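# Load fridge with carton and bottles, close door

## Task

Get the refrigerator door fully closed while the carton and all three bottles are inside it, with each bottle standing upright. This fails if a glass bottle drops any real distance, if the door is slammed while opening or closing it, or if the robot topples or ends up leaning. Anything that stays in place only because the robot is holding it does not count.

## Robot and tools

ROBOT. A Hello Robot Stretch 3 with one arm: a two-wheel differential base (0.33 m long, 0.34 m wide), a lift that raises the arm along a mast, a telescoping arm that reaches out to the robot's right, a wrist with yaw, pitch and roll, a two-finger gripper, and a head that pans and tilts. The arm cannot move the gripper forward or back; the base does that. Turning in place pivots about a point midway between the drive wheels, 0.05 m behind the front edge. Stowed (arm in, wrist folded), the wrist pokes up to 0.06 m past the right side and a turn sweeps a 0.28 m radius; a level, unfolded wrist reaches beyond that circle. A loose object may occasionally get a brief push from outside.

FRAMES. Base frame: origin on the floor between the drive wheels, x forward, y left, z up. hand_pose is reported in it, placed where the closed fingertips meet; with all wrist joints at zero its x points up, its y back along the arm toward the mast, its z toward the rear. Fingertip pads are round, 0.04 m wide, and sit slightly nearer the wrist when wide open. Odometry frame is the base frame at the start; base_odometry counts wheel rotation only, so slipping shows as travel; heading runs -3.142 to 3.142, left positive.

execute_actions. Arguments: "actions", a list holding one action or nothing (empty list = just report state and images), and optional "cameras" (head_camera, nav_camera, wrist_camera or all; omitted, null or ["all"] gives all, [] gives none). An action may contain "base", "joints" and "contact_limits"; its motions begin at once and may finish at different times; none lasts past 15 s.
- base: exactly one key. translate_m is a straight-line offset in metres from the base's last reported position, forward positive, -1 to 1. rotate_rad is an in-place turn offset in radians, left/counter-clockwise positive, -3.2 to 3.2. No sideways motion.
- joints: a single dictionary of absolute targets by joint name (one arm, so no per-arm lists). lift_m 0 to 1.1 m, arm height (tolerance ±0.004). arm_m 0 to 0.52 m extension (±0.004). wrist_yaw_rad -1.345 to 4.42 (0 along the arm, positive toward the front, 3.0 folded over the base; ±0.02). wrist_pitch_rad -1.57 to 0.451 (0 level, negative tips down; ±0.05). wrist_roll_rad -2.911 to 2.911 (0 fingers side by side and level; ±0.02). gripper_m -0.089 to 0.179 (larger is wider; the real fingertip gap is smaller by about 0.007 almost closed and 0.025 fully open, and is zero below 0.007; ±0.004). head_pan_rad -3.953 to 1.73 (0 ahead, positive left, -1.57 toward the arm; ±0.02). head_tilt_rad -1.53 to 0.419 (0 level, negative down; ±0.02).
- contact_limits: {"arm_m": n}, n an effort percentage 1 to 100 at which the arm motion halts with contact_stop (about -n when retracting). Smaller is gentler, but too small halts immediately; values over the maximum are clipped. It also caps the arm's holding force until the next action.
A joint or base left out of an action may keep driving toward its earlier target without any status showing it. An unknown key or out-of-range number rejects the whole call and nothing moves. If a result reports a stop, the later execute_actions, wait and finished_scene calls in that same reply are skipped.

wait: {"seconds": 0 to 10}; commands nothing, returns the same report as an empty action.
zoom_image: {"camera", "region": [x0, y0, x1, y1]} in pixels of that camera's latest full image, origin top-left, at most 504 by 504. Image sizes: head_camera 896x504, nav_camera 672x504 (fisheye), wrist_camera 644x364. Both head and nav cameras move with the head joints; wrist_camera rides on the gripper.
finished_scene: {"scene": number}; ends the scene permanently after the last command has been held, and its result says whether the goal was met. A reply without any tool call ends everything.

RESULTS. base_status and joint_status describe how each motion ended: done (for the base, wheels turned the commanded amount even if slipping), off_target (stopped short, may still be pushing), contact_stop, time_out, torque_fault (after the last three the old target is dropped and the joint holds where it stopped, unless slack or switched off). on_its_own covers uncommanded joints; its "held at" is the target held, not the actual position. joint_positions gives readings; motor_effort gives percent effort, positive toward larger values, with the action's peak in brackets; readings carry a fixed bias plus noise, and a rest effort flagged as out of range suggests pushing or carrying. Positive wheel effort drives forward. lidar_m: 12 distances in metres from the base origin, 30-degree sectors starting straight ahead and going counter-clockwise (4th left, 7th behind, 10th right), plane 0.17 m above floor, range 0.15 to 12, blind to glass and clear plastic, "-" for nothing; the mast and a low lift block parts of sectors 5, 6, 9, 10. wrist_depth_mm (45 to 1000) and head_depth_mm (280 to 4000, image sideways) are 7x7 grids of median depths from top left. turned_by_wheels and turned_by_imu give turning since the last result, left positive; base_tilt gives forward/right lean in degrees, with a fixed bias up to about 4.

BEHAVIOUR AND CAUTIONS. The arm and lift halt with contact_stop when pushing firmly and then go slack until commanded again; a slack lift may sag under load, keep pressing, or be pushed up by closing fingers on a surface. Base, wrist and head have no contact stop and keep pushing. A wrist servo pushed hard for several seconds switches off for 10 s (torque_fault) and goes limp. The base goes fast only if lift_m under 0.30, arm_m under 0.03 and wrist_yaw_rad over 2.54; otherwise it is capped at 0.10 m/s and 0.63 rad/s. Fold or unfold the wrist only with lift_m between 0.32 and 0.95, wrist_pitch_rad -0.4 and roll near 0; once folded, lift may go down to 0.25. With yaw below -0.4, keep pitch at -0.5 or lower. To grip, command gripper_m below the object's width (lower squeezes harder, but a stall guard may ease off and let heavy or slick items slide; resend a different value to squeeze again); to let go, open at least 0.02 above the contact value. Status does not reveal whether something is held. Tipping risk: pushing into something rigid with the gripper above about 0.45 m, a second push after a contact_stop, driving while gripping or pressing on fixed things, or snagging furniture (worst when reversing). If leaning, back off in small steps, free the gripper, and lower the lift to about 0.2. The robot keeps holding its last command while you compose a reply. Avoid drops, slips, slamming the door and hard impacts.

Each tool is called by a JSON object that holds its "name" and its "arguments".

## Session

{"name": "execute_actions", "arguments": {"actions": []}}

Scene clock: 0.00 s.
base_odometry: x=+0.000 y=+0.000 heading=+0.000 (m, m, rad; odometry frame)
turned_by_wheels: +0.000 (rad since the last result)
turned_by_imu: +0.000 (rad since the last result)
base_tilt: forward=+1.7 right=-2.1 (deg)
lidar_m: 1.42 1.66 2.86 3.08 1.62 1.63 2.32 1.94 1.25 1.68 1.59 1.42
head_depth_mm: 1299 1290 1302 1301 1302 1303 1312 / 1329 1330 1329 1335 1332 1337 1343 / 1364 1358 1359 1364 1362 1365 1372 / 1417 1415 1419 1422 1421 1425 1431 / 1451 1449 1454 1457 1461 1462 1465 / 1484 1498 1498 1500 1497 1507 1504 / 1535 1540 1541 1544 1544 1547 1552
base_status: not commanded
joint_positions: lift_m=+0.311 arm_m=-0.002 wrist_yaw_rad=+2.862 wrist_pitch_rad=-0.485 wrist_roll_rad=+0.012 gripper_m=+0.037 head_pan_rad=+0.016 head_tilt_rad=-0.016
joint_status: not commanded
motor_effort: left_wheel=+0 right_wheel=+0 lift_m=+20 arm_m=+0 wrist_yaw_rad=-1 wrist_pitch_rad=+8 wrist_roll_rad=+0 gripper_m=+1 head_pan_rad=+0 head_tilt_rad=+1 (%)
hand_pose: x=+0.0382 y=+0.0641 z=+0.3094 quat_wxyz=(+0.264, +0.707, +0.071, +0.652) (m; base frame)
wrist_depth_mm: - - - - - - - / - - - - - - - / - 871 884 881 870 888 881 / 670 699 688 700 700 694 693 / 580 - 597 585 581 575 579 / 495 - - 498 500 492 495 / 452 - - 431 433 431 430
pictures: head_camera (sideways: a quarter turn clockwise sets it upright), nav_camera (sideways: a quarter turn counterclockwise sets it upright), wrist_camera
Images, in order (width x height): head_camera 896x504, nav_camera 672x504, wrist_camera 644x364.

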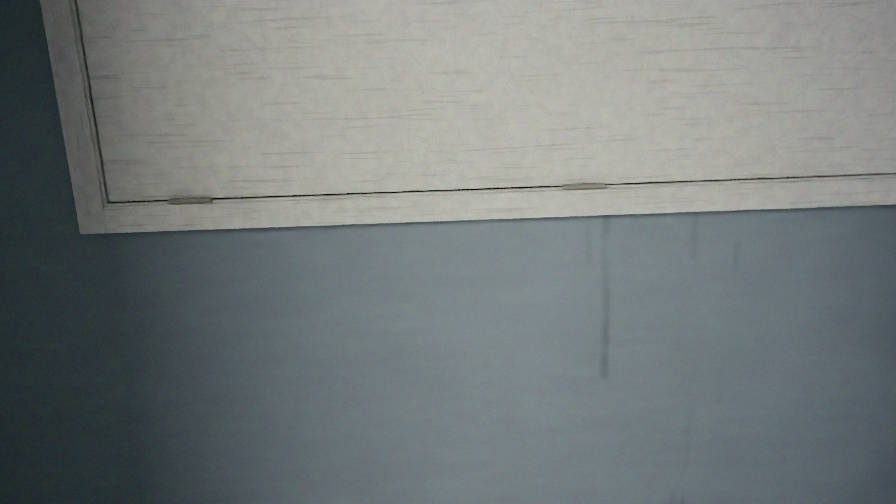

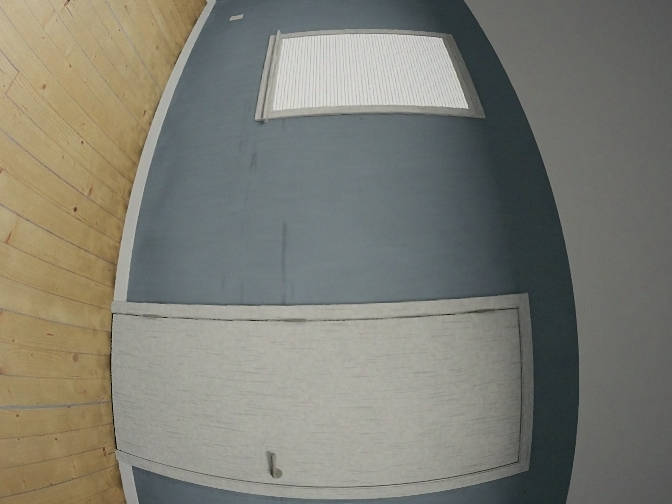

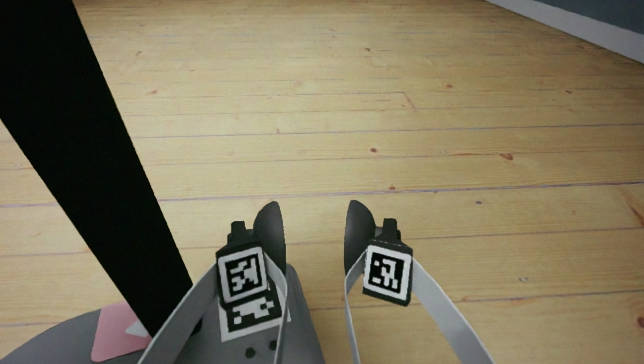

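{"name": "execute_actions", "arguments": {"actions": [{"joints":{"head_pan_rad":-2.2,"head_tilt_rad":-0.4}}], "cameras": ["nav_camera"]}}

{"name": "execute_actions", "arguments": {"actions": [{"joints":{"head_pan_rad":1.7,"head_tilt_rad":-0.4}}], "cameras": ["nav_camera"]}}

Scene clock: 6.90 s.
base_odometry: x=+0.000 y=+0.000 heading=+0.000 (m, m, rad; odometry frame)
turned_by_wheels: +0.000 (rad since the last result)
turned_by_imu: +0.000 (rad since the last result)
base_tilt: forward=+1.8 right=-1.9 (deg)
lidar_m: 1.42 1.66 2.86 3.08 1.63 1.63 2.32 1.95 1.25 1.67 1.59 1.42
head_depth_mm: 1796 1928 2088 2279 2296 1737 1397 / 1705 1821 1984 2142 2229 1741 1406 / 1629 1742 1870 2021 2142 1745 1405 / 1552 1663 1783 1921 2039 1748 1411 / 1495 1579 1688 1764 1943 1750 1375 / 1432 1512 1591 1134 1805 1642 1415 / 1379 1460 1532 1053 1769 1762 1417
base_status: not commanded
joint_positions: lift_m=+0.311 arm_m=-0.002 wrist_yaw_rad=+2.862 wrist_pitch_rad=-0.485 wrist_roll_rad=+0.012 gripper_m=+0.037 head_pan_rad=-2.193 head_tilt_rad=-0.395
joint_status: all done
motor_effort: left_wheel=+0(0) right_wheel=+0(0) lift_m=+20(20) arm_m=+0(0) wrist_yaw_rad=-1(1) wrist_pitch_rad=+7(7) wrist_roll_rad=+0(0) gripper_m=+1(0) head_pan_rad=-3(34) head_tilt_rad=-1(20) (%)
hand_pose: x=+0.0382 y=+0.0641 z=+0.3094 quat_wxyz=(+0.264, +0.707, +0.071, +0.652) (m; base frame)
wrist_depth_mm: - - - - - - - / - - - - - - - / - 867 879 888 891 880 888 / 664 693 703 706 685 687 693 / 573 - 596 576 590 581 580 / 493 - - 497 498 493 501 / 455 - - 427 431 433 433
pictures: nav_camera (sideways: a quarter turn counterclockwise sets it upright)
Images, in order (width x height): nav_camera 672x504.

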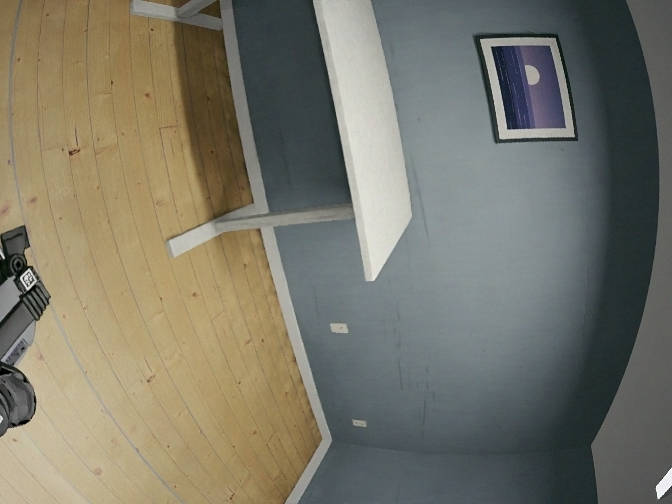

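Scene clock: 9.27 s.
base_odometry: x=+0.000 y=+0.000 heading=+0.000 (m, m, rad; odometry frame)
turned_by_wheels: +0.000 (rad since the last result)
turned_by_imu: +0.000 (rad since the last result)
base_tilt: forward=+1.9 right=-2.0 (deg)
lidar_m: 1.42 1.66 2.87 3.08 1.62 1.63 2.33 1.95 1.25 1.67 1.60 1.42
head_depth_mm: 2521 2679 2848 3024 2303 1732 1393 / 2598 2789 2944 3113 2318 1746 1399 / 2684 2830 3059 3236 2320 1754 1407 / 2757 2953 3183 3253 2339 1758 1404 / 2859 3070 3304 3454 2352 1760 1409 / 2968 3177 3430 3526 2354 1758 1411 / 3088 3295 3499 3438 2417 1802 -
base_status: not commanded
joint_positions: lift_m=+0.311 arm_m=-0.002 wrist_yaw_rad=+2.862 wrist_pitch_rad=-0.485 wrist_roll_rad=+0.012 gripper_m=+0.037 head_pan_rad=+1.693 head_tilt_rad=-0.395
joint_status: all done
motor_effort: left_wheel=+0(0) right_wheel=+1(0) lift_m=+20(20) arm_m=+0(0) wrist_yaw_rad=+0(0) wrist_pitch_rad=+7(7) wrist_roll_rad=+0(0) gripper_m=+0(1) head_pan_rad=+3(32) head_tilt_rad=-2(2) (%)
hand_pose: x=+0.0382 y=+0.0641 z=+0.3094 quat_wxyz=(+0.264, +0.707, +0.071, +0.652) (m; base frame)
wrist_depth_mm: - - - - - - - / - - - - - - - / - 873 865 853 890 877 887 / 668 701 696 698 701 694 695 / 578 - 599 587 588 584 581 / 486 - - 493 499 490 497 / 449 - - 429 433 436 427
pictures: nav_camera (sideways: a quarter turn counterclockwise sets it upright)
Images, in order (width x height): nav_camera 672x504.

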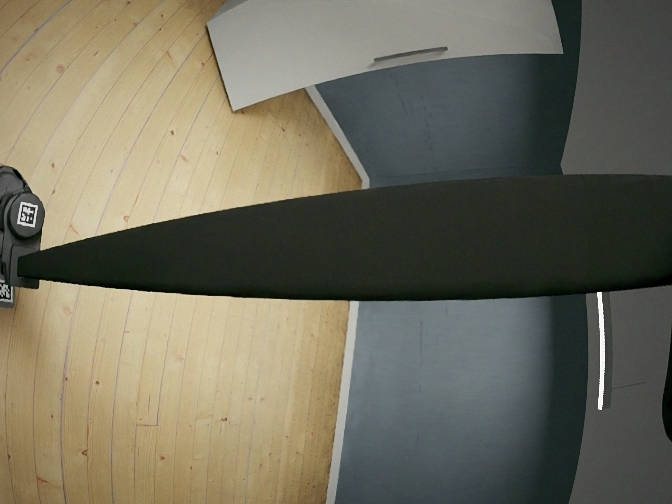

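{"name": "execute_actions", "arguments": {"actions": [{"base":{"rotate_rad":2.5},"joints":{"head_pan_rad":0,"head_tilt_rad":-0.45}}], "cameras": ["nav_camera","head_camera"]}}

Scene clock: 17.60 s.
base_odometry: x=+0.000 y=+0.000 heading=+2.500 (m, m, rad; odometry frame)
turned_by_wheels: +2.500 (rad since the last result)
turned_by_imu: +2.448 (rad since the last result)
base_tilt: forward=+1.8 right=-2.0 (deg)
lidar_m: 1.62 2.33 2.12 1.25 1.68 1.60 1.43 1.42 1.55 2.36 3.07 2.94
head_depth_mm: 2544 2735 3044 3031 2141 1652 1343 / 2398 2595 2836 2935 2140 1652 1343 / 1357 1458 1582 1743 1912 1667 1355 / 1372 1481 1602 1747 1915 1656 1353 / 1398 1510 1629 1776 1931 1667 1360 / 1420 1549 1747 2121 2088 1672 1360 / 1861 2015 2176 2350 2174 1674 1367
base_status: done
joint_positions: lift_m=+0.311 arm_m=-0.002 wrist_yaw_rad=+2.862 wrist_pitch_rad=-0.485 wrist_roll_rad=+0.012 gripper_m=+0.037 head_pan_rad=+0.007 head_tilt_rad=-0.445
joint_status: all done
motor_effort: left_wheel=-1(6) right_wheel=+2(4) lift_m=+20(20) arm_m=+0(0) wrist_yaw_rad=+0(0) wrist_pitch_rad=+7(7) wrist_roll_rad=+0(0) gripper_m=+0(0) head_pan_rad=-3(33) head_tilt_rad=-2(8) (%)
hand_pose: x=+0.0382 y=+0.0641 z=+0.3094 quat_wxyz=(+0.264, +0.707, +0.071, +0.652) (m; base frame)
wrist_depth_mm: - - - - - - - / - - - - - - - / - 884 880 870 880 898 868 / 663 700 699 693 698 694 706 / 566 - 593 583 587 581 576 / 494 - - 493 495 495 490 / 452 - - 431 436 433 430
pictures: head_camera (sideways: a quarter turn clockwise sets it upright), nav_camera (sideways: a quarter turn counterclockwise sets it upright)
Images, in order (width x height): head_camera 896x504, nav_camera 672x504.

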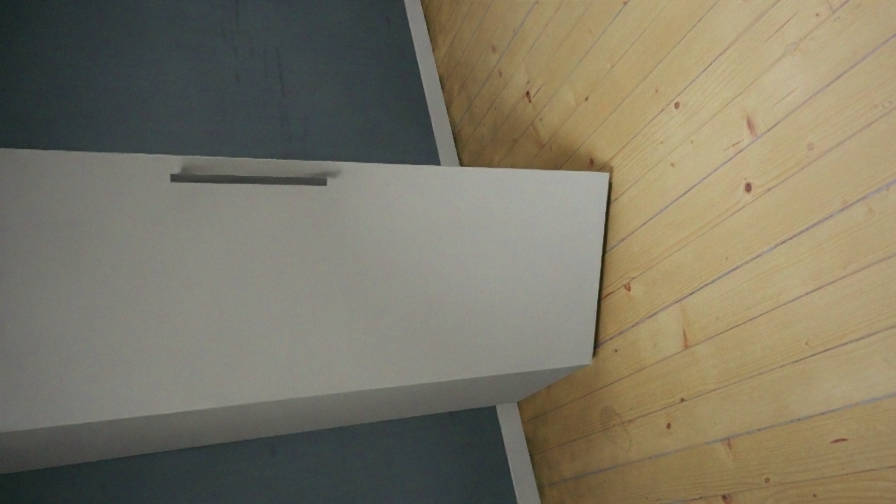

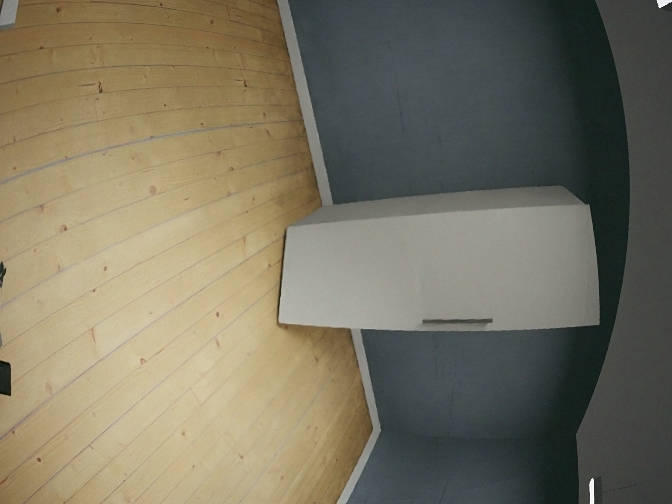

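{"name": "execute_actions", "arguments": {"actions": [{"base":{"rotate_rad":-0.2}}], "cameras": []}}

{"name": "execute_actions", "arguments": {"actions": [{"base":{"translate_m":0.62}}], "cameras": []}}

{"name": "execute_actions", "arguments": {"actions": [{"base":{"rotate_rad":1.6},"joints":{"lift_m":0.9,"head_pan_rad":-1.57,"head_tilt_rad":-0.5}}], "cameras": ["head_camera"]}}

Scene clock: 27.67 s.
base_odometry: x=+0.000 y=+0.000 heading=+2.300 (m, m, rad; odometry frame)
turned_by_wheels: -0.200 (rad since the last result)
turned_by_imu: -0.196 (rad since the last result)
base_tilt: forward=+1.8 right=-2.1 (deg)
lidar_m: 1.62 1.69 2.37 1.77 1.68 1.59 1.51 1.42 1.46 1.91 3.06 3.16
head_depth_mm: 3065 3289 3484 3039 2140 1652 1343 / 2894 3133 3467 3060 2136 1653 1352 / 2646 2846 3083 3074 2163 1654 1348 / 2451 2658 2862 2935 2165 1659 1357 / 1359 1470 1574 1709 1883 1674 1357 / 1343 1446 1570 1700 1868 1674 1360 / 1338 1444 1562 1691 1898 1675 1365
base_status: done
joint_positions: lift_m=+0.311 arm_m=-0.002 wrist_yaw_rad=+2.862 wrist_pitch_rad=-0.485 wrist_roll_rad=+0.012 gripper_m=+0.037 head_pan_rad=+0.007 head_tilt_rad=-0.445
joint_status: not commanded
motor_effort: left_wheel=+2(5) right_wheel=-1(3) lift_m=+21(20) arm_m=+0(0) wrist_yaw_rad=-1(1) wrist_pitch_rad=+7(7) wrist_roll_rad=+0(0) gripper_m=+0(0) head_pan_rad=-3(3) head_tilt_rad=-2(1) (%)
hand_pose: x=+0.0382 y=+0.0641 z=+0.3094 quat_wxyz=(+0.264, +0.707, +0.071, +0.652) (m; base frame)
wrist_depth_mm: - - - - - - - / - - - - - - - / - 858 872 876 882 891 877 / 664 693 697 693 695 694 710 / 569 - 602 575 582 582 590 / 490 - - 492 494 490 497 / 451 - - 427 431 432 430
pictures: none
No camera images: the call's "cameras" was empty. Leave "cameras" out to get every camera's image.

Scene clock: 35.10 s.
base_odometry: x=-0.413 y=+0.462 heading=+2.300 (m, m, rad; odometry frame)
turned_by_wheels: +0.000 (rad since the last result)
turned_by_imu: -0.002 (rad since the last result)
base_tilt: forward=+1.8 right=-2.0 (deg)
lidar_m: 1.00 1.05 1.85 2.15 1.61 1.61 2.04 1.92 1.98 2.58 2.74 2.79
head_depth_mm: 2424 2681 2941 3018 2140 1652 1345 / 2226 2421 2670 2862 2144 1651 1347 / 2056 2226 2419 2597 2154 1654 1347 / 1911 2047 2231 2403 2167 1669 1352 / 838 892 956 1054 1148 1271 1355 / 818 877 953 1036 1138 1263 1346 / 815 874 946 1033 1137 1258 1341
base_status: done
joint_positions: lift_m=+0.311 arm_m=-0.002 wrist_yaw_rad=+2.862 wrist_pitch_rad=-0.485 wrist_roll_rad=+0.012 gripper_m=+0.037 head_pan_rad=+0.007 head_tilt_rad=-0.445
joint_status: not commanded
motor_effort: left_wheel=+1(7) right_wheel=-1(2) lift_m=+21(20) arm_m=+0(0) wrist_yaw_rad=+0(0) wrist_pitch_rad=+8(7) wrist_roll_rad=+0(0) gripper_m=+0(0) head_pan_rad=-2(3) head_tilt_rad=-2(2) (%)
hand_pose: x=+0.0382 y=+0.0641 z=+0.3094 quat_wxyz=(+0.264, +0.707, +0.071, +0.652) (m; base frame)
wrist_depth_mm: - - - - - - 881 / - - - - - - 883 / - 871 885 879 890 864 881 / 668 684 699 705 703 700 701 / 578 - 601 576 584 578 582 / 495 - - 495 496 497 498 / 449 - - 428 429 429 431
pictures: none
No camera images: the call's "cameras" was empty. Leave "cameras" out to get every camera's image.

Scene clock: 41.30 s.
base_odometry: x=-0.413 y=+0.462 heading=-2.383 (m, m, rad; odometry frame)
turned_by_wheels: +1.600 (rad since the last result)
turned_by_imu: +1.567 (rad since the last result)
base_tilt: forward=+1.8 right=-2.2 (deg)
lidar_m: 2.12 1.61 2.07 2.03 1.95 2.00 2.64 2.74 2.72 1.01 1.06 1.86
head_depth_mm: 2357 2641 2936 2740 1997 1575 - / 2173 2385 2640 2759 2016 1584 - / 2011 2199 2410 2584 2019 1592 1371 / 1874 2040 2212 2398 1956 1498 1376 / 825 881 963 1078 1195 1346 1389 / 826 893 974 1076 1198 1351 1322 / 824 889 974 1076 1194 1352 1323
base_status: done
joint_positions: lift_m=+0.899 arm_m=-0.002 wrist_yaw_rad=+2.862 wrist_pitch_rad=-0.485 wrist_roll_rad=+0.012 gripper_m=+0.037 head_pan_rad=-1.563 head_tilt_rad=-0.494
joint_status: all done
motor_effort: left_wheel=-1(4) right_wheel=+1(5) lift_m=+28(30) arm_m=+0(0) wrist_yaw_rad=-1(0) wrist_pitch_rad=+8(8) wrist_roll_rad=+0(0) gripper_m=+0(0) head_pan_rad=-3(33) head_tilt_rad=-2(7) (%)
hand_pose: x=+0.0382 y=+0.0640 z=+0.8973 quat_wxyz=(+0.265, +0.707, +0.071, +0.652) (m; base frame)
wrist_depth_mm: - - - - - - - / - - - - - - - / - - - - - - - / - - - - - - - / - - - - - - - / - - - - - - - / - - - - - - -
pictures: head_camera (sideways: a quarter turn clockwise sets it upright)
Images, in order (width x height): head_camera 896x504.

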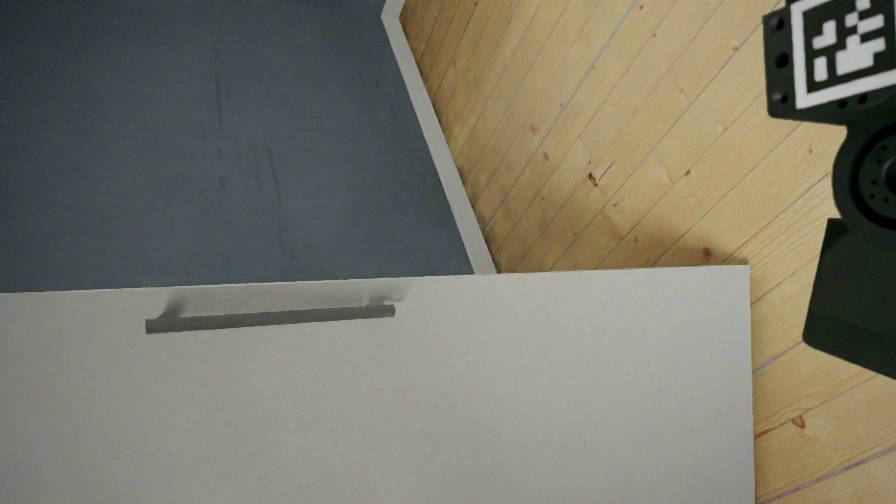

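{"name": "execute_actions", "arguments": {"actions": [{"base":{"translate_m":0.1},"joints":{"wrist_yaw_rad":0,"wrist_pitch_rad":-0.44,"lift_m":0.92}}]}}

{"name": "execute_actions", "arguments": {"actions": [{"joints":{"wrist_pitch_rad":0,"gripper_m":0.1,"arm_m":0.25}}]}}

Scene clock: 62.57 s.
base_odometry: x=-0.486 y=+0.394 heading=-2.383 (m, m, rad; odometry frame)
turned_by_wheels: +0.000 (rad since the last result)
turned_by_imu: -0.001 (rad since the last result)
base_tilt: forward=+1.8 right=-1.9 (deg)
lidar_m: 2.04 1.60 1.54 2.08 2.01 2.04 2.71 2.82 2.64 1.01 1.06 1.80
head_depth_mm: 2294 2557 2847 2763 2007 1653 - / 2122 2307 2556 2684 2021 1630 - / 1949 2143 2337 2513 2029 1693 - / 828 888 968 1087 1205 1312 - / 828 898 983 1081 1204 1362 1309 / 828 896 980 1080 1202 1358 1315 / 824 896 980 1080 1203 1359 1319
base_status: done
joint_positions: lift_m=+0.919 arm_m=-0.002 wrist_yaw_rad=+0.004 wrist_pitch_rad=-0.458 wrist_roll_rad=+0.012 gripper_m=+0.037 head_pan_rad=-1.563 head_tilt_rad=-0.494
joint_status: all done
motor_effort: left_wheel=-1(4) right_wheel=+2(5) lift_m=+28(30) arm_m=+0(0) wrist_yaw_rad=-3(5) wrist_pitch_rad=+9(12) wrist_roll_rad=+0(0) gripper_m=+1(1) head_pan_rad=-3(3) head_tilt_rad=-2(3) (%)
hand_pose: x=-0.0207 y=-0.3621 z=+0.9232 quat_wxyz=(+0.685, +0.161, -0.692, -0.161) (m; base frame)
wrist_depth_mm: - 706 707 715 - - - / - 796 778 792 - - - / - 882 848 868 - - - / - - 976 - - - - / - - - - - - - / - - - - - - - / - - - - - - -
pictures: head_camera (sideways: a quarter turn clockwise sets it upright), nav_camera (sideways: a quarter turn counterclockwise sets it upright), wrist_camera
Images, in order (width x height): head_camera 896x504, nav_camera 672x504, wrist_camera 644x364.

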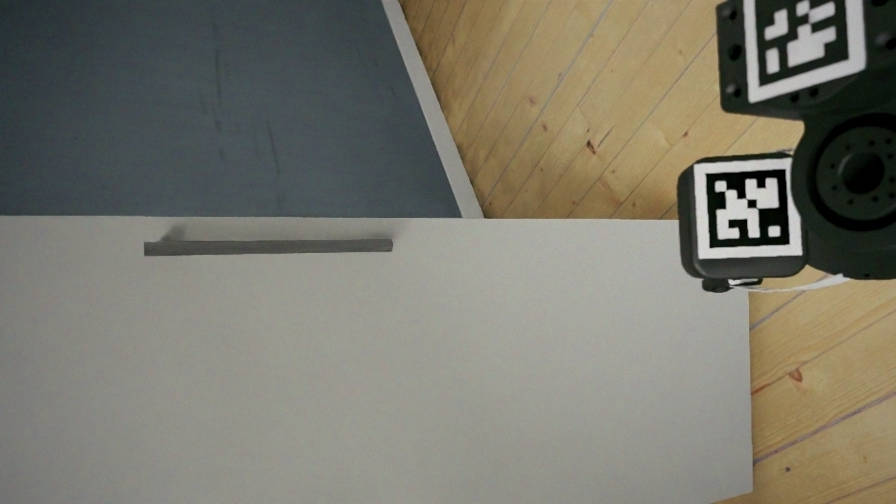

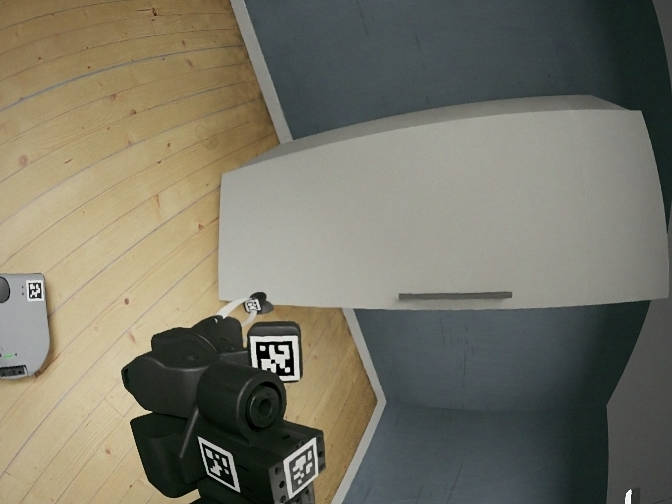

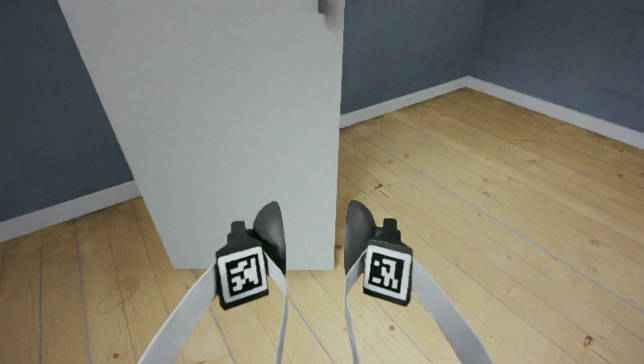

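Scene clock: 65.63 s.
base_odometry: x=-0.486 y=+0.394 heading=-2.383 (m, m, rad; odometry frame)
turned_by_wheels: +0.000 (rad since the last result)
turned_by_imu: +0.000 (rad since the last result)
base_tilt: forward=+1.8 right=-2.0 (deg)
lidar_m: 2.04 1.61 1.54 2.09 2.01 2.05 2.71 2.82 2.63 1.01 1.06 1.80
head_depth_mm: 2294 2533 2840 2902 - 1530 1302 / 2111 2318 2569 - 1857 1581 1302 / 1958 2141 2356 - 1837 1586 1312 / 827 888 964 - 1245 1361 1306 / 825 897 980 1082 1207 1358 1311 / 827 895 976 1080 1202 1361 1313 / 824 895 978 1077 1200 1348 1319
base_status: not commanded
joint_positions: lift_m=+0.919 arm_m=+0.250 wrist_yaw_rad=+0.002 wrist_pitch_rad=-0.021 wrist_roll_rad=+0.012 gripper_m=+0.100 head_pan_rad=-1.563 head_tilt_rad=-0.494
joint_status: all done
motor_effort: left_wheel=-1(1) right_wheel=+1(1) lift_m=+27(27) arm_m=+3(5) wrist_yaw_rad=-1(3) wrist_pitch_rad=+11(13) wrist_roll_rad=+0(0) gripper_m=-1(85) head_pan_rad=-3(3) head_tilt_rad=-1(2) (%)
hand_pose: x=-0.0208 y=-0.6503 z=+1.0287 quat_wxyz=(+0.703, +0.009, -0.711, -0.007) (m; base frame)
wrist_depth_mm: 475 480 479 476 - - - / 498 493 491 495 - - - / 504 509 511 506 - - - / 528 528 524 527 - - - / 552 550 545 546 - - - / 575 570 565 565 - - - / 594 605 591 589 - - -
pictures: head_camera (sideways: a quarter turn clockwise sets it upright), nav_camera (sideways: a quarter turn counterclockwise sets it upright), wrist_camera
Images, in order (width x height): head_camera 896x504, nav_camera 672x504, wrist_camera 644x364.

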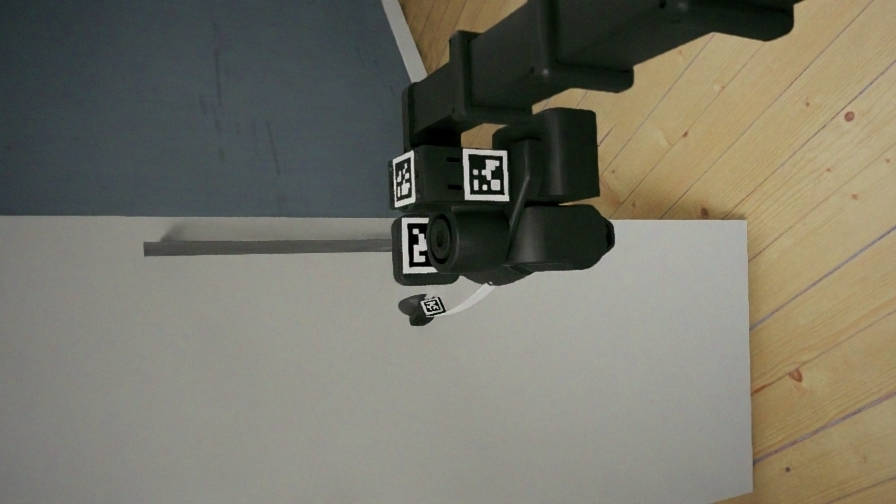

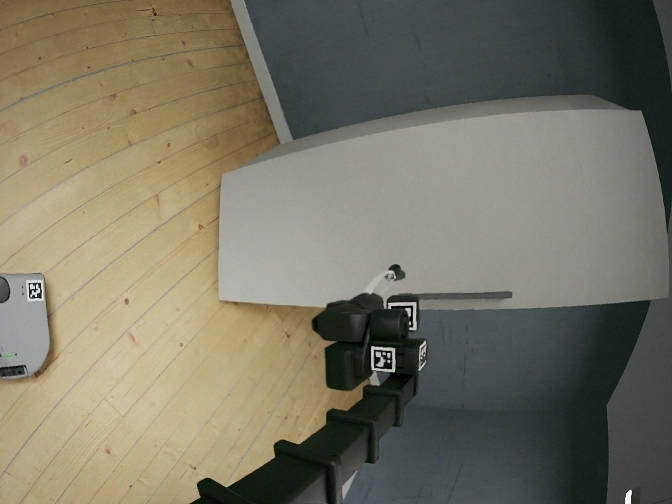

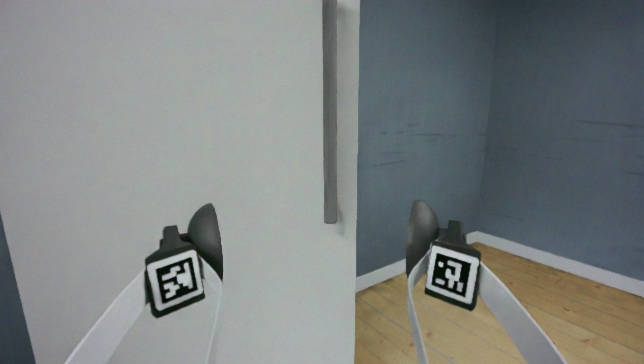

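{"name": "execute_actions", "arguments": {"actions": [{"base":{"rotate_rad":-0.4},"joints":{"arm_m":0,"lift_m":1.0}}], "cameras": []}}

{"name": "execute_actions", "arguments": {"actions": [{"base":{"translate_m":0.2}}], "cameras": []}}

{"name": "execute_actions", "arguments": {"actions": [{"base":{"rotate_rad":0.4}}], "cameras": []}}

{"name": "execute_actions", "arguments": {"actions": [{"base":{"translate_m":-0.2},"joints":{"arm_m":0.3}}], "cameras": ["wrist_camera"]}}

Scene clock: 76.90 s.
base_odometry: x=-0.486 y=+0.394 heading=-2.783 (m, m, rad; odometry frame)
turned_by_wheels: -0.400 (rad since the last result)
turned_by_imu: -0.391 (rad since the last result)
base_tilt: forward=+1.7 right=-2.1 (deg)
lidar_m: 1.87 1.97 1.53 2.05 2.02 1.97 2.12 2.87 2.82 2.33 1.01 1.11
head_depth_mm: 2369 2561 2723 2849 - - - / 2514 2692 2915 2950 - - - / 2626 2848 3075 3142 - - - / 2741 2960 3215 3049 - - 1312 / 2465 2600 2824 2814 2036 1587 1311 / 2168 2288 2444 2546 2045 1550 1312 / 1942 2044 2156 1052 1116 1223 1296
base_status: done
joint_positions: lift_m=+0.999 arm_m=+0.000 wrist_yaw_rad=+0.001 wrist_pitch_rad=-0.021 wrist_roll_rad=+0.012 gripper_m=+0.100 head_pan_rad=-1.563 head_tilt_rad=-0.494
joint_status: all done
motor_effort: left_wheel=+1(6) right_wheel=-1(6) lift_m=+28(31) arm_m=-3(3) wrist_yaw_rad=-1(2) wrist_pitch_rad=+11(11) wrist_roll_rad=+0(0) gripper_m=+0(1) head_pan_rad=-2(4) head_tilt_rad=-3(2) (%)
hand_pose: x=-0.0211 y=-0.4010 z=+1.1088 quat_wxyz=(+0.703, +0.008, -0.711, -0.007) (m; base frame)
wrist_depth_mm: 599 646 - - - - - / 618 671 - - - - - / 623 674 - - - - - / 648 696 - - - - - / 661 714 - - - - - / 680 729 - - - - - / 695 796 - - - - -
pictures: none
No camera images: the call's "cameras" was empty. Leave "cameras" out to get every camera's image.

Scene clock: 79.87 s.
base_odometry: x=-0.673 y=+0.323 heading=-2.783 (m, m, rad; odometry frame)
turned_by_wheels: +0.000 (rad since the last result)
turned_by_imu: -0.001 (rad since the last result)
base_tilt: forward=+1.9 right=-2.0 (deg)
lidar_m: 1.69 1.86 1.52 1.47 2.19 2.14 2.30 2.99 2.93 0.94 0.93 1.44
head_depth_mm: 2449 2637 2851 2932 - - - / 2603 2783 3017 2938 - - - / 2746 2975 3245 3136 - - - / 2566 2773 3034 2951 - - 1309 / 2231 2396 2550 2660 1203 1316 1312 / 777 827 890 984 1082 1205 1280 / 745 801 865 939 1026 1134 1248
base_status: done
joint_positions: lift_m=+0.999 arm_m=+0.000 wrist_yaw_rad=+0.001 wrist_pitch_rad=-0.021 wrist_roll_rad=+0.012 gripper_m=+0.100 head_pan_rad=-1.563 head_tilt_rad=-0.494
joint_status: not commanded
motor_effort: left_wheel=+1(5) right_wheel=-3(2) lift_m=+28(28) arm_m=-3(3) wrist_yaw_rad=+0(1) wrist_pitch_rad=+11(11) wrist_roll_rad=+0(0) gripper_m=+0(0) head_pan_rad=-2(3) head_tilt_rad=-2(2) (%)
hand_pose: x=-0.0211 y=-0.4010 z=+1.1088 quat_wxyz=(+0.703, +0.008, -0.711, -0.007) (m; base frame)
wrist_depth_mm: 548 596 639 - - - - / 559 606 664 - - - - / 579 625 689 - - - - / 575 637 706 - - - - / 597 664 761 - - - - / 612 657 768 - - - - / 623 714 793 - - - -
pictures: none
No camera images: the call's "cameras" was empty. Leave "cameras" out to get every camera's image.

Scene clock: 81.50 s.
base_odometry: x=-0.673 y=+0.323 heading=-2.383 (m, m, rad; odometry frame)
turned_by_wheels: +0.400 (rad since the last result)
turned_by_imu: +0.391 (rad since the last result)
base_tilt: forward=+1.7 right=-2.0 (deg)
lidar_m: 1.93 1.82 1.47 2.23 2.17 2.21 2.93 2.93 0.97 0.94 0.98 1.63
head_depth_mm: 2070 2296 2584 2757 - - - / 771 825 912 1038 - - - / 770 836 910 980 - - - / 771 833 910 983 - - 1312 / 767 832 908 990 1115 1263 1305 / 767 830 909 1004 1115 1263 1313 / 768 830 906 1017 1302 1540 1317
base_status: done
joint_positions: lift_m=+0.999 arm_m=+0.000 wrist_yaw_rad=+0.001 wrist_pitch_rad=-0.021 wrist_roll_rad=+0.012 gripper_m=+0.100 head_pan_rad=-1.563 head_tilt_rad=-0.494
joint_status: not commanded
motor_effort: left_wheel=-1(5) right_wheel=+1(6) lift_m=+27(28) arm_m=-3(3) wrist_yaw_rad=-2(1) wrist_pitch_rad=+11(11) wrist_roll_rad=+0(0) gripper_m=+0(1) head_pan_rad=-3(3) head_tilt_rad=-2(3) (%)
hand_pose: x=-0.0211 y=-0.4010 z=+1.1088 quat_wxyz=(+0.703, +0.008, -0.711, -0.007) (m; base frame)
wrist_depth_mm: - 663 651 642 635 - - / - 905 664 665 655 - - / - - 695 697 689 - - / - - 722 700 711 - - / - - 734 745 749 - - / - - 778 769 764 - - / - - 803 802 820 - -
pictures: none
No camera images: the call's "cameras" was empty. Leave "cameras" out to get every camera's image.

Scene clock: 84.93 s.
base_odometry: x=-0.528 y=+0.461 heading=-2.383 (m, m, rad; odometry frame)
turned_by_wheels: +0.000 (rad since the last result)
turned_by_imu: +0.001 (rad since the last result)
base_tilt: forward=+1.7 right=-2.1 (deg)
lidar_m: 2.10 1.99 1.60 2.15 2.06 2.11 2.79 2.76 2.55 0.93 0.98 1.75
head_depth_mm: 2238 2459 2729 - 2011 1569 1303 / 2048 2239 - 2635 2021 1575 1300 / 1889 2038 - 2490 2032 1586 1310 / 761 818 - 1027 1125 1276 1308 / 761 823 889 998 1109 1250 1305 / 762 824 901 993 1107 1251 1315 / 759 825 898 994 1105 1243 1320
base_status: done
joint_positions: lift_m=+0.999 arm_m=+0.300 wrist_yaw_rad=+0.001 wrist_pitch_rad=-0.021 wrist_roll_rad=+0.012 gripper_m=+0.100 head_pan_rad=-1.563 head_tilt_rad=-0.494
joint_status: all done
motor_effort: left_wheel=-1(6) right_wheel=+2(3) lift_m=+28(27) arm_m=+3(1) wrist_yaw_rad=-2(2) wrist_pitch_rad=+11(11) wrist_roll_rad=+0(0) gripper_m=+1(1) head_pan_rad=-3(3) head_tilt_rad=-3(2) (%)
hand_pose: x=-0.0211 y=-0.7003 z=+1.1088 quat_wxyz=(+0.703, +0.008, -0.711, -0.007) (m; base frame)
wrist_depth_mm: 358 357 355 356 - - - / 369 367 371 370 - - - / 385 383 381 379 - - - / 393 394 395 396 - - - / 414 406 407 409 - - - / 421 423 423 424 - - - / 443 443 441 435 - - -
pictures: wrist_camera
Images, in order (width x height): wrist_camera 644x364.

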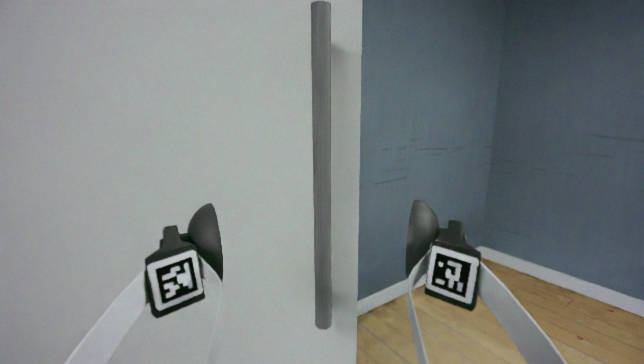

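{"name": "execute_actions", "arguments": {"actions": [{"joints":{"arm_m":0.49},"contact_limits":{"arm_m":20}}], "cameras": ["wrist_camera"]}}

{"name": "execute_actions", "arguments": {"actions": [{"joints":{"gripper_m":-0.07}}], "cameras": ["wrist_camera"]}}

{"name": "execute_actions", "arguments": {"actions": [{"joints":{"arm_m":0.345}}]}}

Scene clock: 91.77 s.
base_odometry: x=-0.528 y=+0.461 heading=-2.383 (m, m, rad; odometry frame)
turned_by_wheels: +0.000 (rad since the last result)
turned_by_imu: +0.000 (rad since the last result)
base_tilt: forward=+1.7 right=-2.0 (deg)
lidar_m: 2.10 1.99 1.60 2.15 2.07 2.11 2.78 2.76 2.55 0.93 0.98 1.75
head_depth_mm: 2242 2461 2743 - 2000 1579 1301 / 2043 2202 - 2632 2013 1581 1303 / 1889 2037 2331 2466 2024 1590 1307 / 762 806 - 1004 1131 1279 1308 / 761 827 904 994 1107 1250 1307 / 759 825 897 993 1104 1250 1318 / 759 822 898 989 1105 1245 1316
base_status: not commanded
joint_positions: lift_m=+0.999 arm_m=+0.490 wrist_yaw_rad=+0.001 wrist_pitch_rad=-0.021 wrist_roll_rad=+0.012 gripper_m=+0.100 head_pan_rad=-1.563 head_tilt_rad=-0.494
joint_status: all done
motor_effort: left_wheel=-1(1) right_wheel=+2(1) lift_m=+28(28) arm_m=+3(2) wrist_yaw_rad=-1(2) wrist_pitch_rad=+11(11) wrist_roll_rad=+0(0) gripper_m=+0(0) head_pan_rad=-2(3) head_tilt_rad=-2(2) (%)
contact_limits: arm_m 20 (drawing in: default 20, maximum 33; extending or still: default 28, maximum 45)
hand_pose: x=-0.0211 y=-0.8904 z=+1.1088 quat_wxyz=(+0.703, +0.008, -0.711, -0.007) (m; base frame)
wrist_depth_mm: 179 179 178 176 180 - - / 184 184 184 181 - - - / 191 191 191 188 - - - / 197 198 197 194 - - - / 205 205 206 201 204 - - / 214 212 214 208 213 - - / 223 221 221 217 - - -
pictures: wrist_camera
Images, in order (width x height): wrist_camera 644x364.

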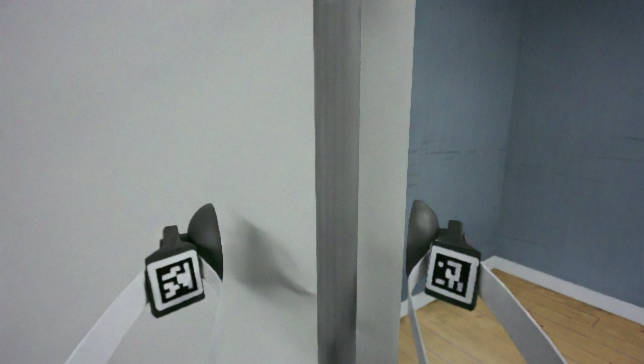

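Scene clock: 93.97 s.
base_odometry: x=-0.528 y=+0.461 heading=-2.384 (m, m, rad; odometry frame)
turned_by_wheels: +0.000 (rad since the last result)
turned_by_imu: -0.001 (rad since the last result)
base_tilt: forward=+1.8 right=-2.0 (deg)
lidar_m: 2.10 1.99 1.60 2.15 2.06 2.11 2.78 2.77 2.55 0.92 0.97 1.74
head_depth_mm: 2219 2481 2729 - 2006 1574 1300 / 2046 2235 - 2632 1995 1585 1301 / 1898 2046 2334 2456 2038 1577 1302 / 752 794 - 1004 1121 1260 1303 / 752 819 895 988 1095 1241 1310 / 754 817 898 986 1104 1242 1315 / 754 820 895 987 1101 1245 1313
base_status: not commanded
joint_positions: lift_m=+0.999 arm_m=+0.490 wrist_yaw_rad=-0.021 wrist_pitch_rad=-0.021 wrist_roll_rad=+0.012 gripper_m=-0.068 head_pan_rad=-1.563 head_tilt_rad=-0.494
joint_status: all done
on_its_own: wrist_yaw_rad is at rest, and its effort (+15) is outside its rest range (-12 to +12)
motor_effort: left_wheel=-8(9) right_wheel=+10(10) lift_m=+27(28) arm_m=+3(3) wrist_yaw_rad=+15(16) wrist_pitch_rad=+11(11) wrist_roll_rad=+0(0) gripper_m=-32(100) head_pan_rad=-3(3) head_tilt_rad=-2(2) (%)
hand_pose: x=-0.0268 y=-0.8903 z=+1.1088 quat_wxyz=(+0.703, +0.000, -0.711, -0.015) (m; base frame)
wrist_depth_mm: 170 169 170 114 - - - / 175 175 175 118 - - - / 181 181 181 122 - - - / 187 188 188 128 - - - / 194 195 194 129 - - - / 202 202 202 136 - - - / 210 209 211 209 - - -
pictures: wrist_camera
Images, in order (width x height): wrist_camera 644x364.

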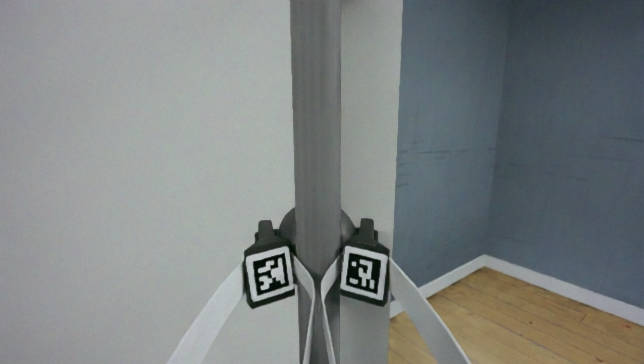

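Scene clock: 96.30 s.
base_odometry: x=-0.528 y=+0.461 heading=-2.381 (m, m, rad; odometry frame)
turned_by_wheels: +0.002 (rad since the last result)
turned_by_imu: +0.007 (rad since the last result)
base_tilt: forward=+2.1 right=-2.1 (deg)
lidar_m: 2.09 1.99 1.60 2.14 2.07 2.11 2.80 2.77 2.53 0.76 0.88 1.74
head_depth_mm: 2193 2431 2695 2509 2008 1578 1307 / 2033 2246 - 2617 2019 1581 1305 / 1873 2033 - 2466 2018 1576 1306 / 622 676 - 834 915 1038 1195 / 635 685 756 837 943 1070 1222 / 652 713 783 873 982 1125 1256 / 673 739 815 909 1033 1190 1304
base_status: not commanded
joint_positions: lift_m=+0.999 arm_m=+0.346 wrist_yaw_rad=+0.091 wrist_pitch_rad=-0.021 wrist_roll_rad=+0.012 gripper_m=-0.058 head_pan_rad=-1.563 head_tilt_rad=-0.494
joint_status: all done
on_its_own: gripper_m is held at -0.060, not at your -0.070, by its stall guard, which is still easing; left_wheel is at rest, and its effort (+28) is outside its rest range (-18 to +18); right_wheel is at rest, and its effort (-38) is outside its rest range (-18 to +18); wrist_yaw_rad is at rest, and its effort (-68) is outside its rest range (-12 to +12)
motor_effort: left_wheel=+28(31) right_wheel=-38(40) lift_m=+27(28) arm_m=-7(6) wrist_yaw_rad=-68(70) wrist_pitch_rad=+11(11) wrist_roll_rad=+0(0) gripper_m=-37(40) head_pan_rad=-3(2) head_tilt_rad=-2(3) (%)
hand_pose: x=+0.0017 y=-0.7454 z=+1.1088 quat_wxyz=(+0.703, +0.040, -0.710, +0.024) (m; base frame)
wrist_depth_mm: 249 215 188 161 155 - - / 261 226 195 167 161 - - / 275 235 203 170 167 - - / 290 248 211 174 172 - - / 309 261 224 131 178 - - / 335 274 230 137 - - - / 358 299 241 198 - - -
pictures: head_camera (sideways: a quarter turn clockwise sets it upright), nav_camera (sideways: a quarter turn counterclockwise sets it upright), wrist_camera
Images, in order (width x height): head_camera 896x504, nav_camera 672x504, wrist_camera 644x364.

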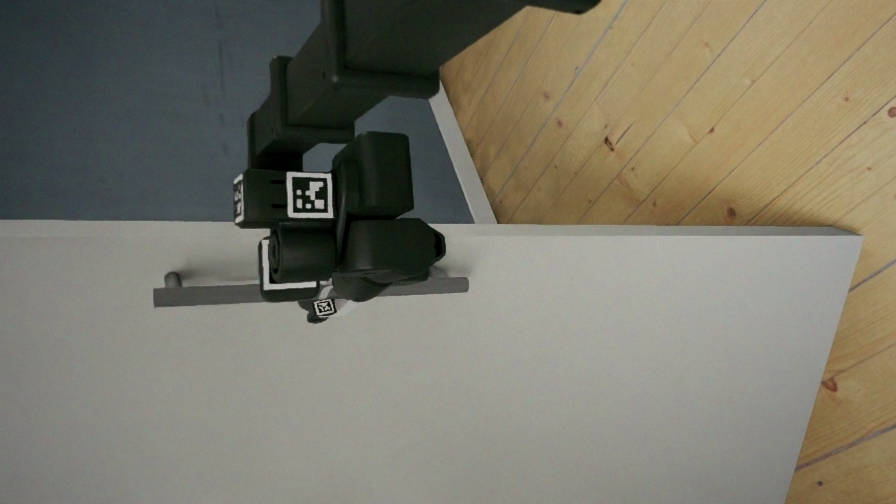

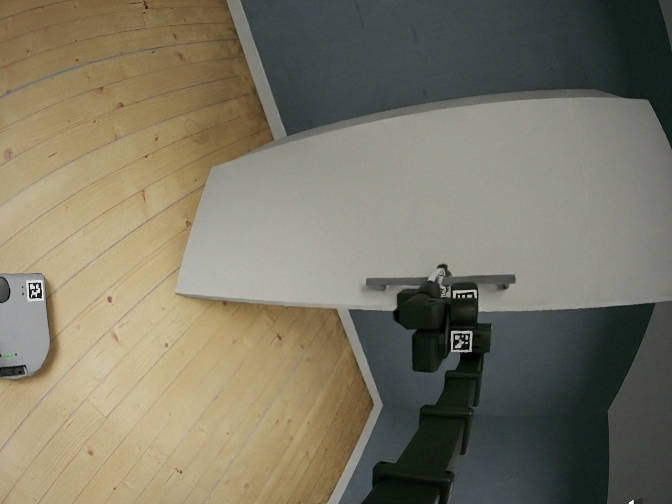

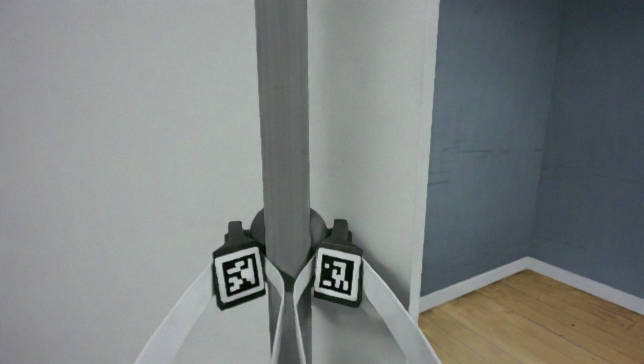

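Wrist is strained; add forward base moves right away.

{"name": "execute_actions", "arguments": {"actions": [{"base":{"translate_m":0.06},"joints":{"arm_m":0.26,"wrist_yaw_rad":0.15}}], "cameras": []}}

{"name": "execute_actions", "arguments": {"actions": [{"base":{"translate_m":0.08},"joints":{"arm_m":0.16,"wrist_yaw_rad":0.3}}], "cameras": []}}

{"name": "execute_actions", "arguments": {"actions": [{"base":{"translate_m":0.13},"joints":{"arm_m":0.04,"wrist_yaw_rad":0.45}}]}}

Scene clock: 102.40 s.
base_odometry: x=-0.571 y=+0.420 heading=-2.381 (m, m, rad; odometry frame)
turned_by_wheels: +0.000 (rad since the last result)
turned_by_imu: +0.005 (rad since the last result)
base_tilt: forward=+1.7 right=-2.0 (deg)
lidar_m: 2.03 1.94 1.56 2.16 2.10 2.14 2.86 2.81 2.47 0.66 0.84 1.72
head_depth_mm: 2141 2367 2574 - 2004 1574 1298 / 1968 2164 - 2573 2005 1576 1304 / 1834 1990 - 2403 1947 1537 1303 / 537 581 - - 788 895 1032 / 565 606 678 756 853 975 1139 / 596 654 726 814 926 1078 1248 / 631 698 778 882 1014 1199 1305
base_status: done
joint_positions: lift_m=+0.999 arm_m=+0.260 wrist_yaw_rad=+0.160 wrist_pitch_rad=-0.023 wrist_roll_rad=+0.012 gripper_m=-0.040 head_pan_rad=-1.563 head_tilt_rad=-0.495
joint_status: all done
on_its_own: gripper_m is held at -0.041, not at your -0.070, by its stall guard, which is not easing now
motor_effort: left_wheel=+3(11) right_wheel=-4(12) lift_m=+28(27) arm_m=-3(6) wrist_yaw_rad=-7(21) wrist_pitch_rad=+12(14) wrist_roll_rad=+0(0) gripper_m=-21(22) head_pan_rad=-3(3) head_tilt_rad=-2(3) (%)
hand_pose: x=+0.0192 y=-0.6577 z=+1.1082 quat_wxyz=(+0.702, +0.065, -0.708, +0.048) (m; base frame)
wrist_depth_mm: 453 301 221 111 145 176 - / 725 320 232 116 150 - - / 956 338 243 170 154 - - / 1000 365 255 178 158 - - / - 390 275 124 162 - - / - 426 310 131 164 - - / - 482 286 200 181 - -
pictures: none
No camera images: the call's "cameras" was empty. Leave "cameras" out to get every camera's image.

Scene clock: 105.93 s.
base_odometry: x=-0.629 y=+0.364 heading=-2.381 (m, m, rad; odometry frame)
turned_by_wheels: +0.001 (rad since the last result)
turned_by_imu: +0.006 (rad since the last result)
base_tilt: forward=+1.9 right=-2.0 (deg)
lidar_m: 1.97 1.88 1.52 2.21 2.13 2.19 2.93 2.87 2.39 0.53 0.78 1.68
head_depth_mm: 2074 2304 2503 - 1926 1577 1304 / 1920 2093 2275 - 1921 1582 1301 / 1771 1931 2075 - 1863 1581 1304 / 427 463 496 - 642 707 817 / 443 479 510 - 693 806 959 / 494 546 616 714 827 994 1220 / 559 631 726 853 1029 1463 1318
base_status: done
joint_positions: lift_m=+0.999 arm_m=+0.161 wrist_yaw_rad=+0.372 wrist_pitch_rad=-0.021 wrist_roll_rad=+0.012 gripper_m=-0.040 head_pan_rad=-1.563 head_tilt_rad=-0.495
joint_status: wrist_yaw_rad off_target (ended at +0.372, target +0.300); the others done
on_its_own: wrist_yaw_rad is held at +0.353, not at your +0.300, by its stall guard, which is not easing now; gripper_m is held at -0.041, not at your -0.070, by its stall guard, which is not easing now; wrist_yaw_rad is at rest, and its effort (-14) is outside its rest range (-12 to +12)
motor_effort: left_wheel=+6(18) right_wheel=-12(27) lift_m=+28(27) arm_m=-9(14) wrist_yaw_rad=-14(41) wrist_pitch_rad=+11(13) wrist_roll_rad=+0(1) gripper_m=-21(25) head_pan_rad=-3(3) head_tilt_rad=-2(2) (%)
hand_pose: x=+0.0715 y=-0.5441 z=+1.1088 quat_wxyz=(+0.692, +0.139, -0.697, +0.122) (m; base frame)
wrist_depth_mm: - - - 115 144 104 112 / - - - 119 148 107 117 / - - - 123 151 111 123 / - - - 127 155 115 130 / - - - 126 158 119 138 / - - - 135 152 124 - / - - - 144 179 130 -
pictures: none
No camera images: the call's "cameras" was empty. Leave "cameras" out to get every camera's image.

Scene clock: 108.23 s.
base_odometry: x=-0.723 y=+0.275 heading=-2.381 (m, m, rad; odometry frame)
turned_by_wheels: +0.000 (rad since the last result)
turned_by_imu: -0.036 (rad since the last result)
base_tilt: forward=+1.7 right=-2.0 (deg)
lidar_m: 1.91 1.79 1.46 2.22 2.15 2.23 2.91 2.96 2.42 0.46 0.80 1.61
head_depth_mm: 2118 2343 2603 - - 1572 1301 / 1939 2121 2301 - - 1580 1299 / 1796 1944 2098 - - 1554 1298 / 377 407 442 - - 625 720 / 385 420 468 - 633 734 891 / 452 481 549 704 811 1017 1246 / 545 630 746 915 1331 1547 1315
base_status: done
joint_positions: lift_m=+1.000 arm_m=+0.118 wrist_yaw_rad=+0.440 wrist_pitch_rad=-0.024 wrist_roll_rad=+0.012 gripper_m=-0.040 head_pan_rad=-1.563 head_tilt_rad=-0.497
joint_status: arm_m contact_stop (moved -0.042 of -0.121); the others done
on_its_own: gripper_m is held at -0.041, not at your -0.070, by its stall guard, which is not easing now; arm_m is slack since a contact_stop, until your next command for it (your +0.040 is given up)
motor_effort: left_wheel=-3(28) right_wheel=+10(17) lift_m=+26(28) arm_m=+0(19) wrist_yaw_rad=+7(25) wrist_pitch_rad=+13(14) wrist_roll_rad=+0(0) gripper_m=-21(24) head_pan_rad=-2(3) head_tilt_rad=-1(2) (%)
hand_pose: x=+0.0874 y=-0.4947 z=+1.1079 quat_wxyz=(+0.688, +0.164, -0.692, +0.145) (m; base frame)
wrist_depth_mm: - - - 111 157 99 88 / - - - 115 160 100 91 / - - - 120 162 101 95 / - - - 126 166 102 99 / - - - 125 161 103 104 / - - - 132 146 105 109 / - - - 298 193 110 114
pictures: head_camera (sideways: a quarter turn clockwise sets it upright), nav_camera (sideways: a quarter turn counterclockwise sets it upright), wrist_camera
Images, in order (width x height): head_camera 896x504, nav_camera 672x504, wrist_camera 644x364.

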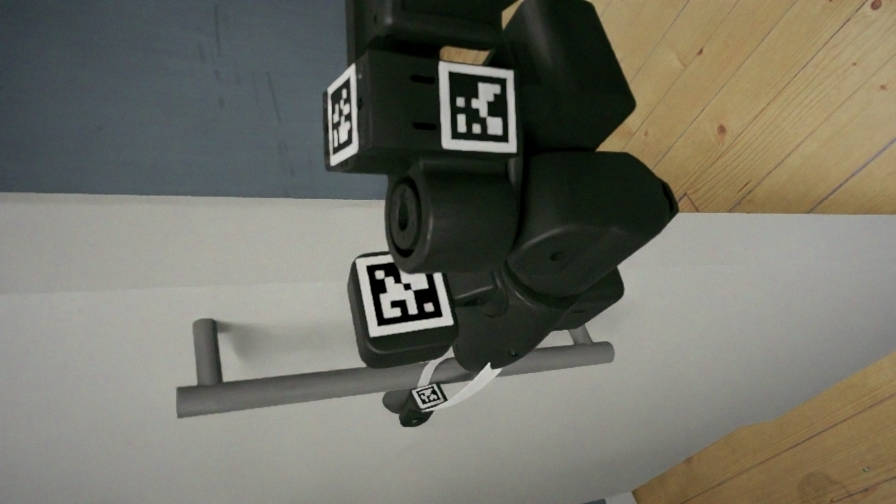

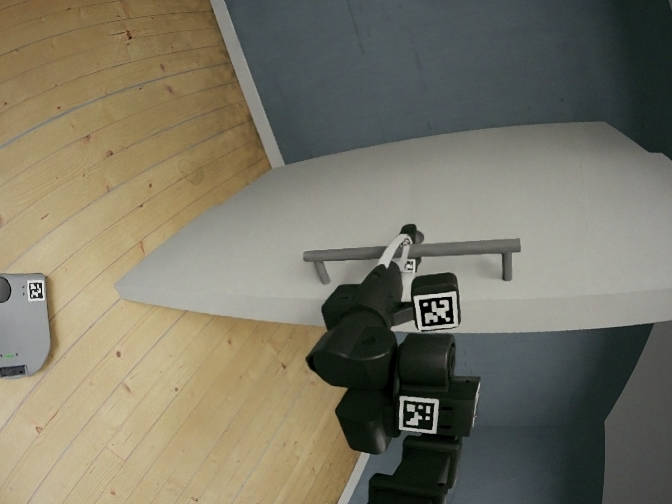

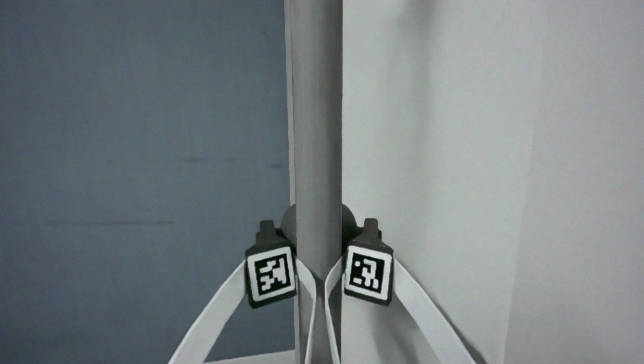

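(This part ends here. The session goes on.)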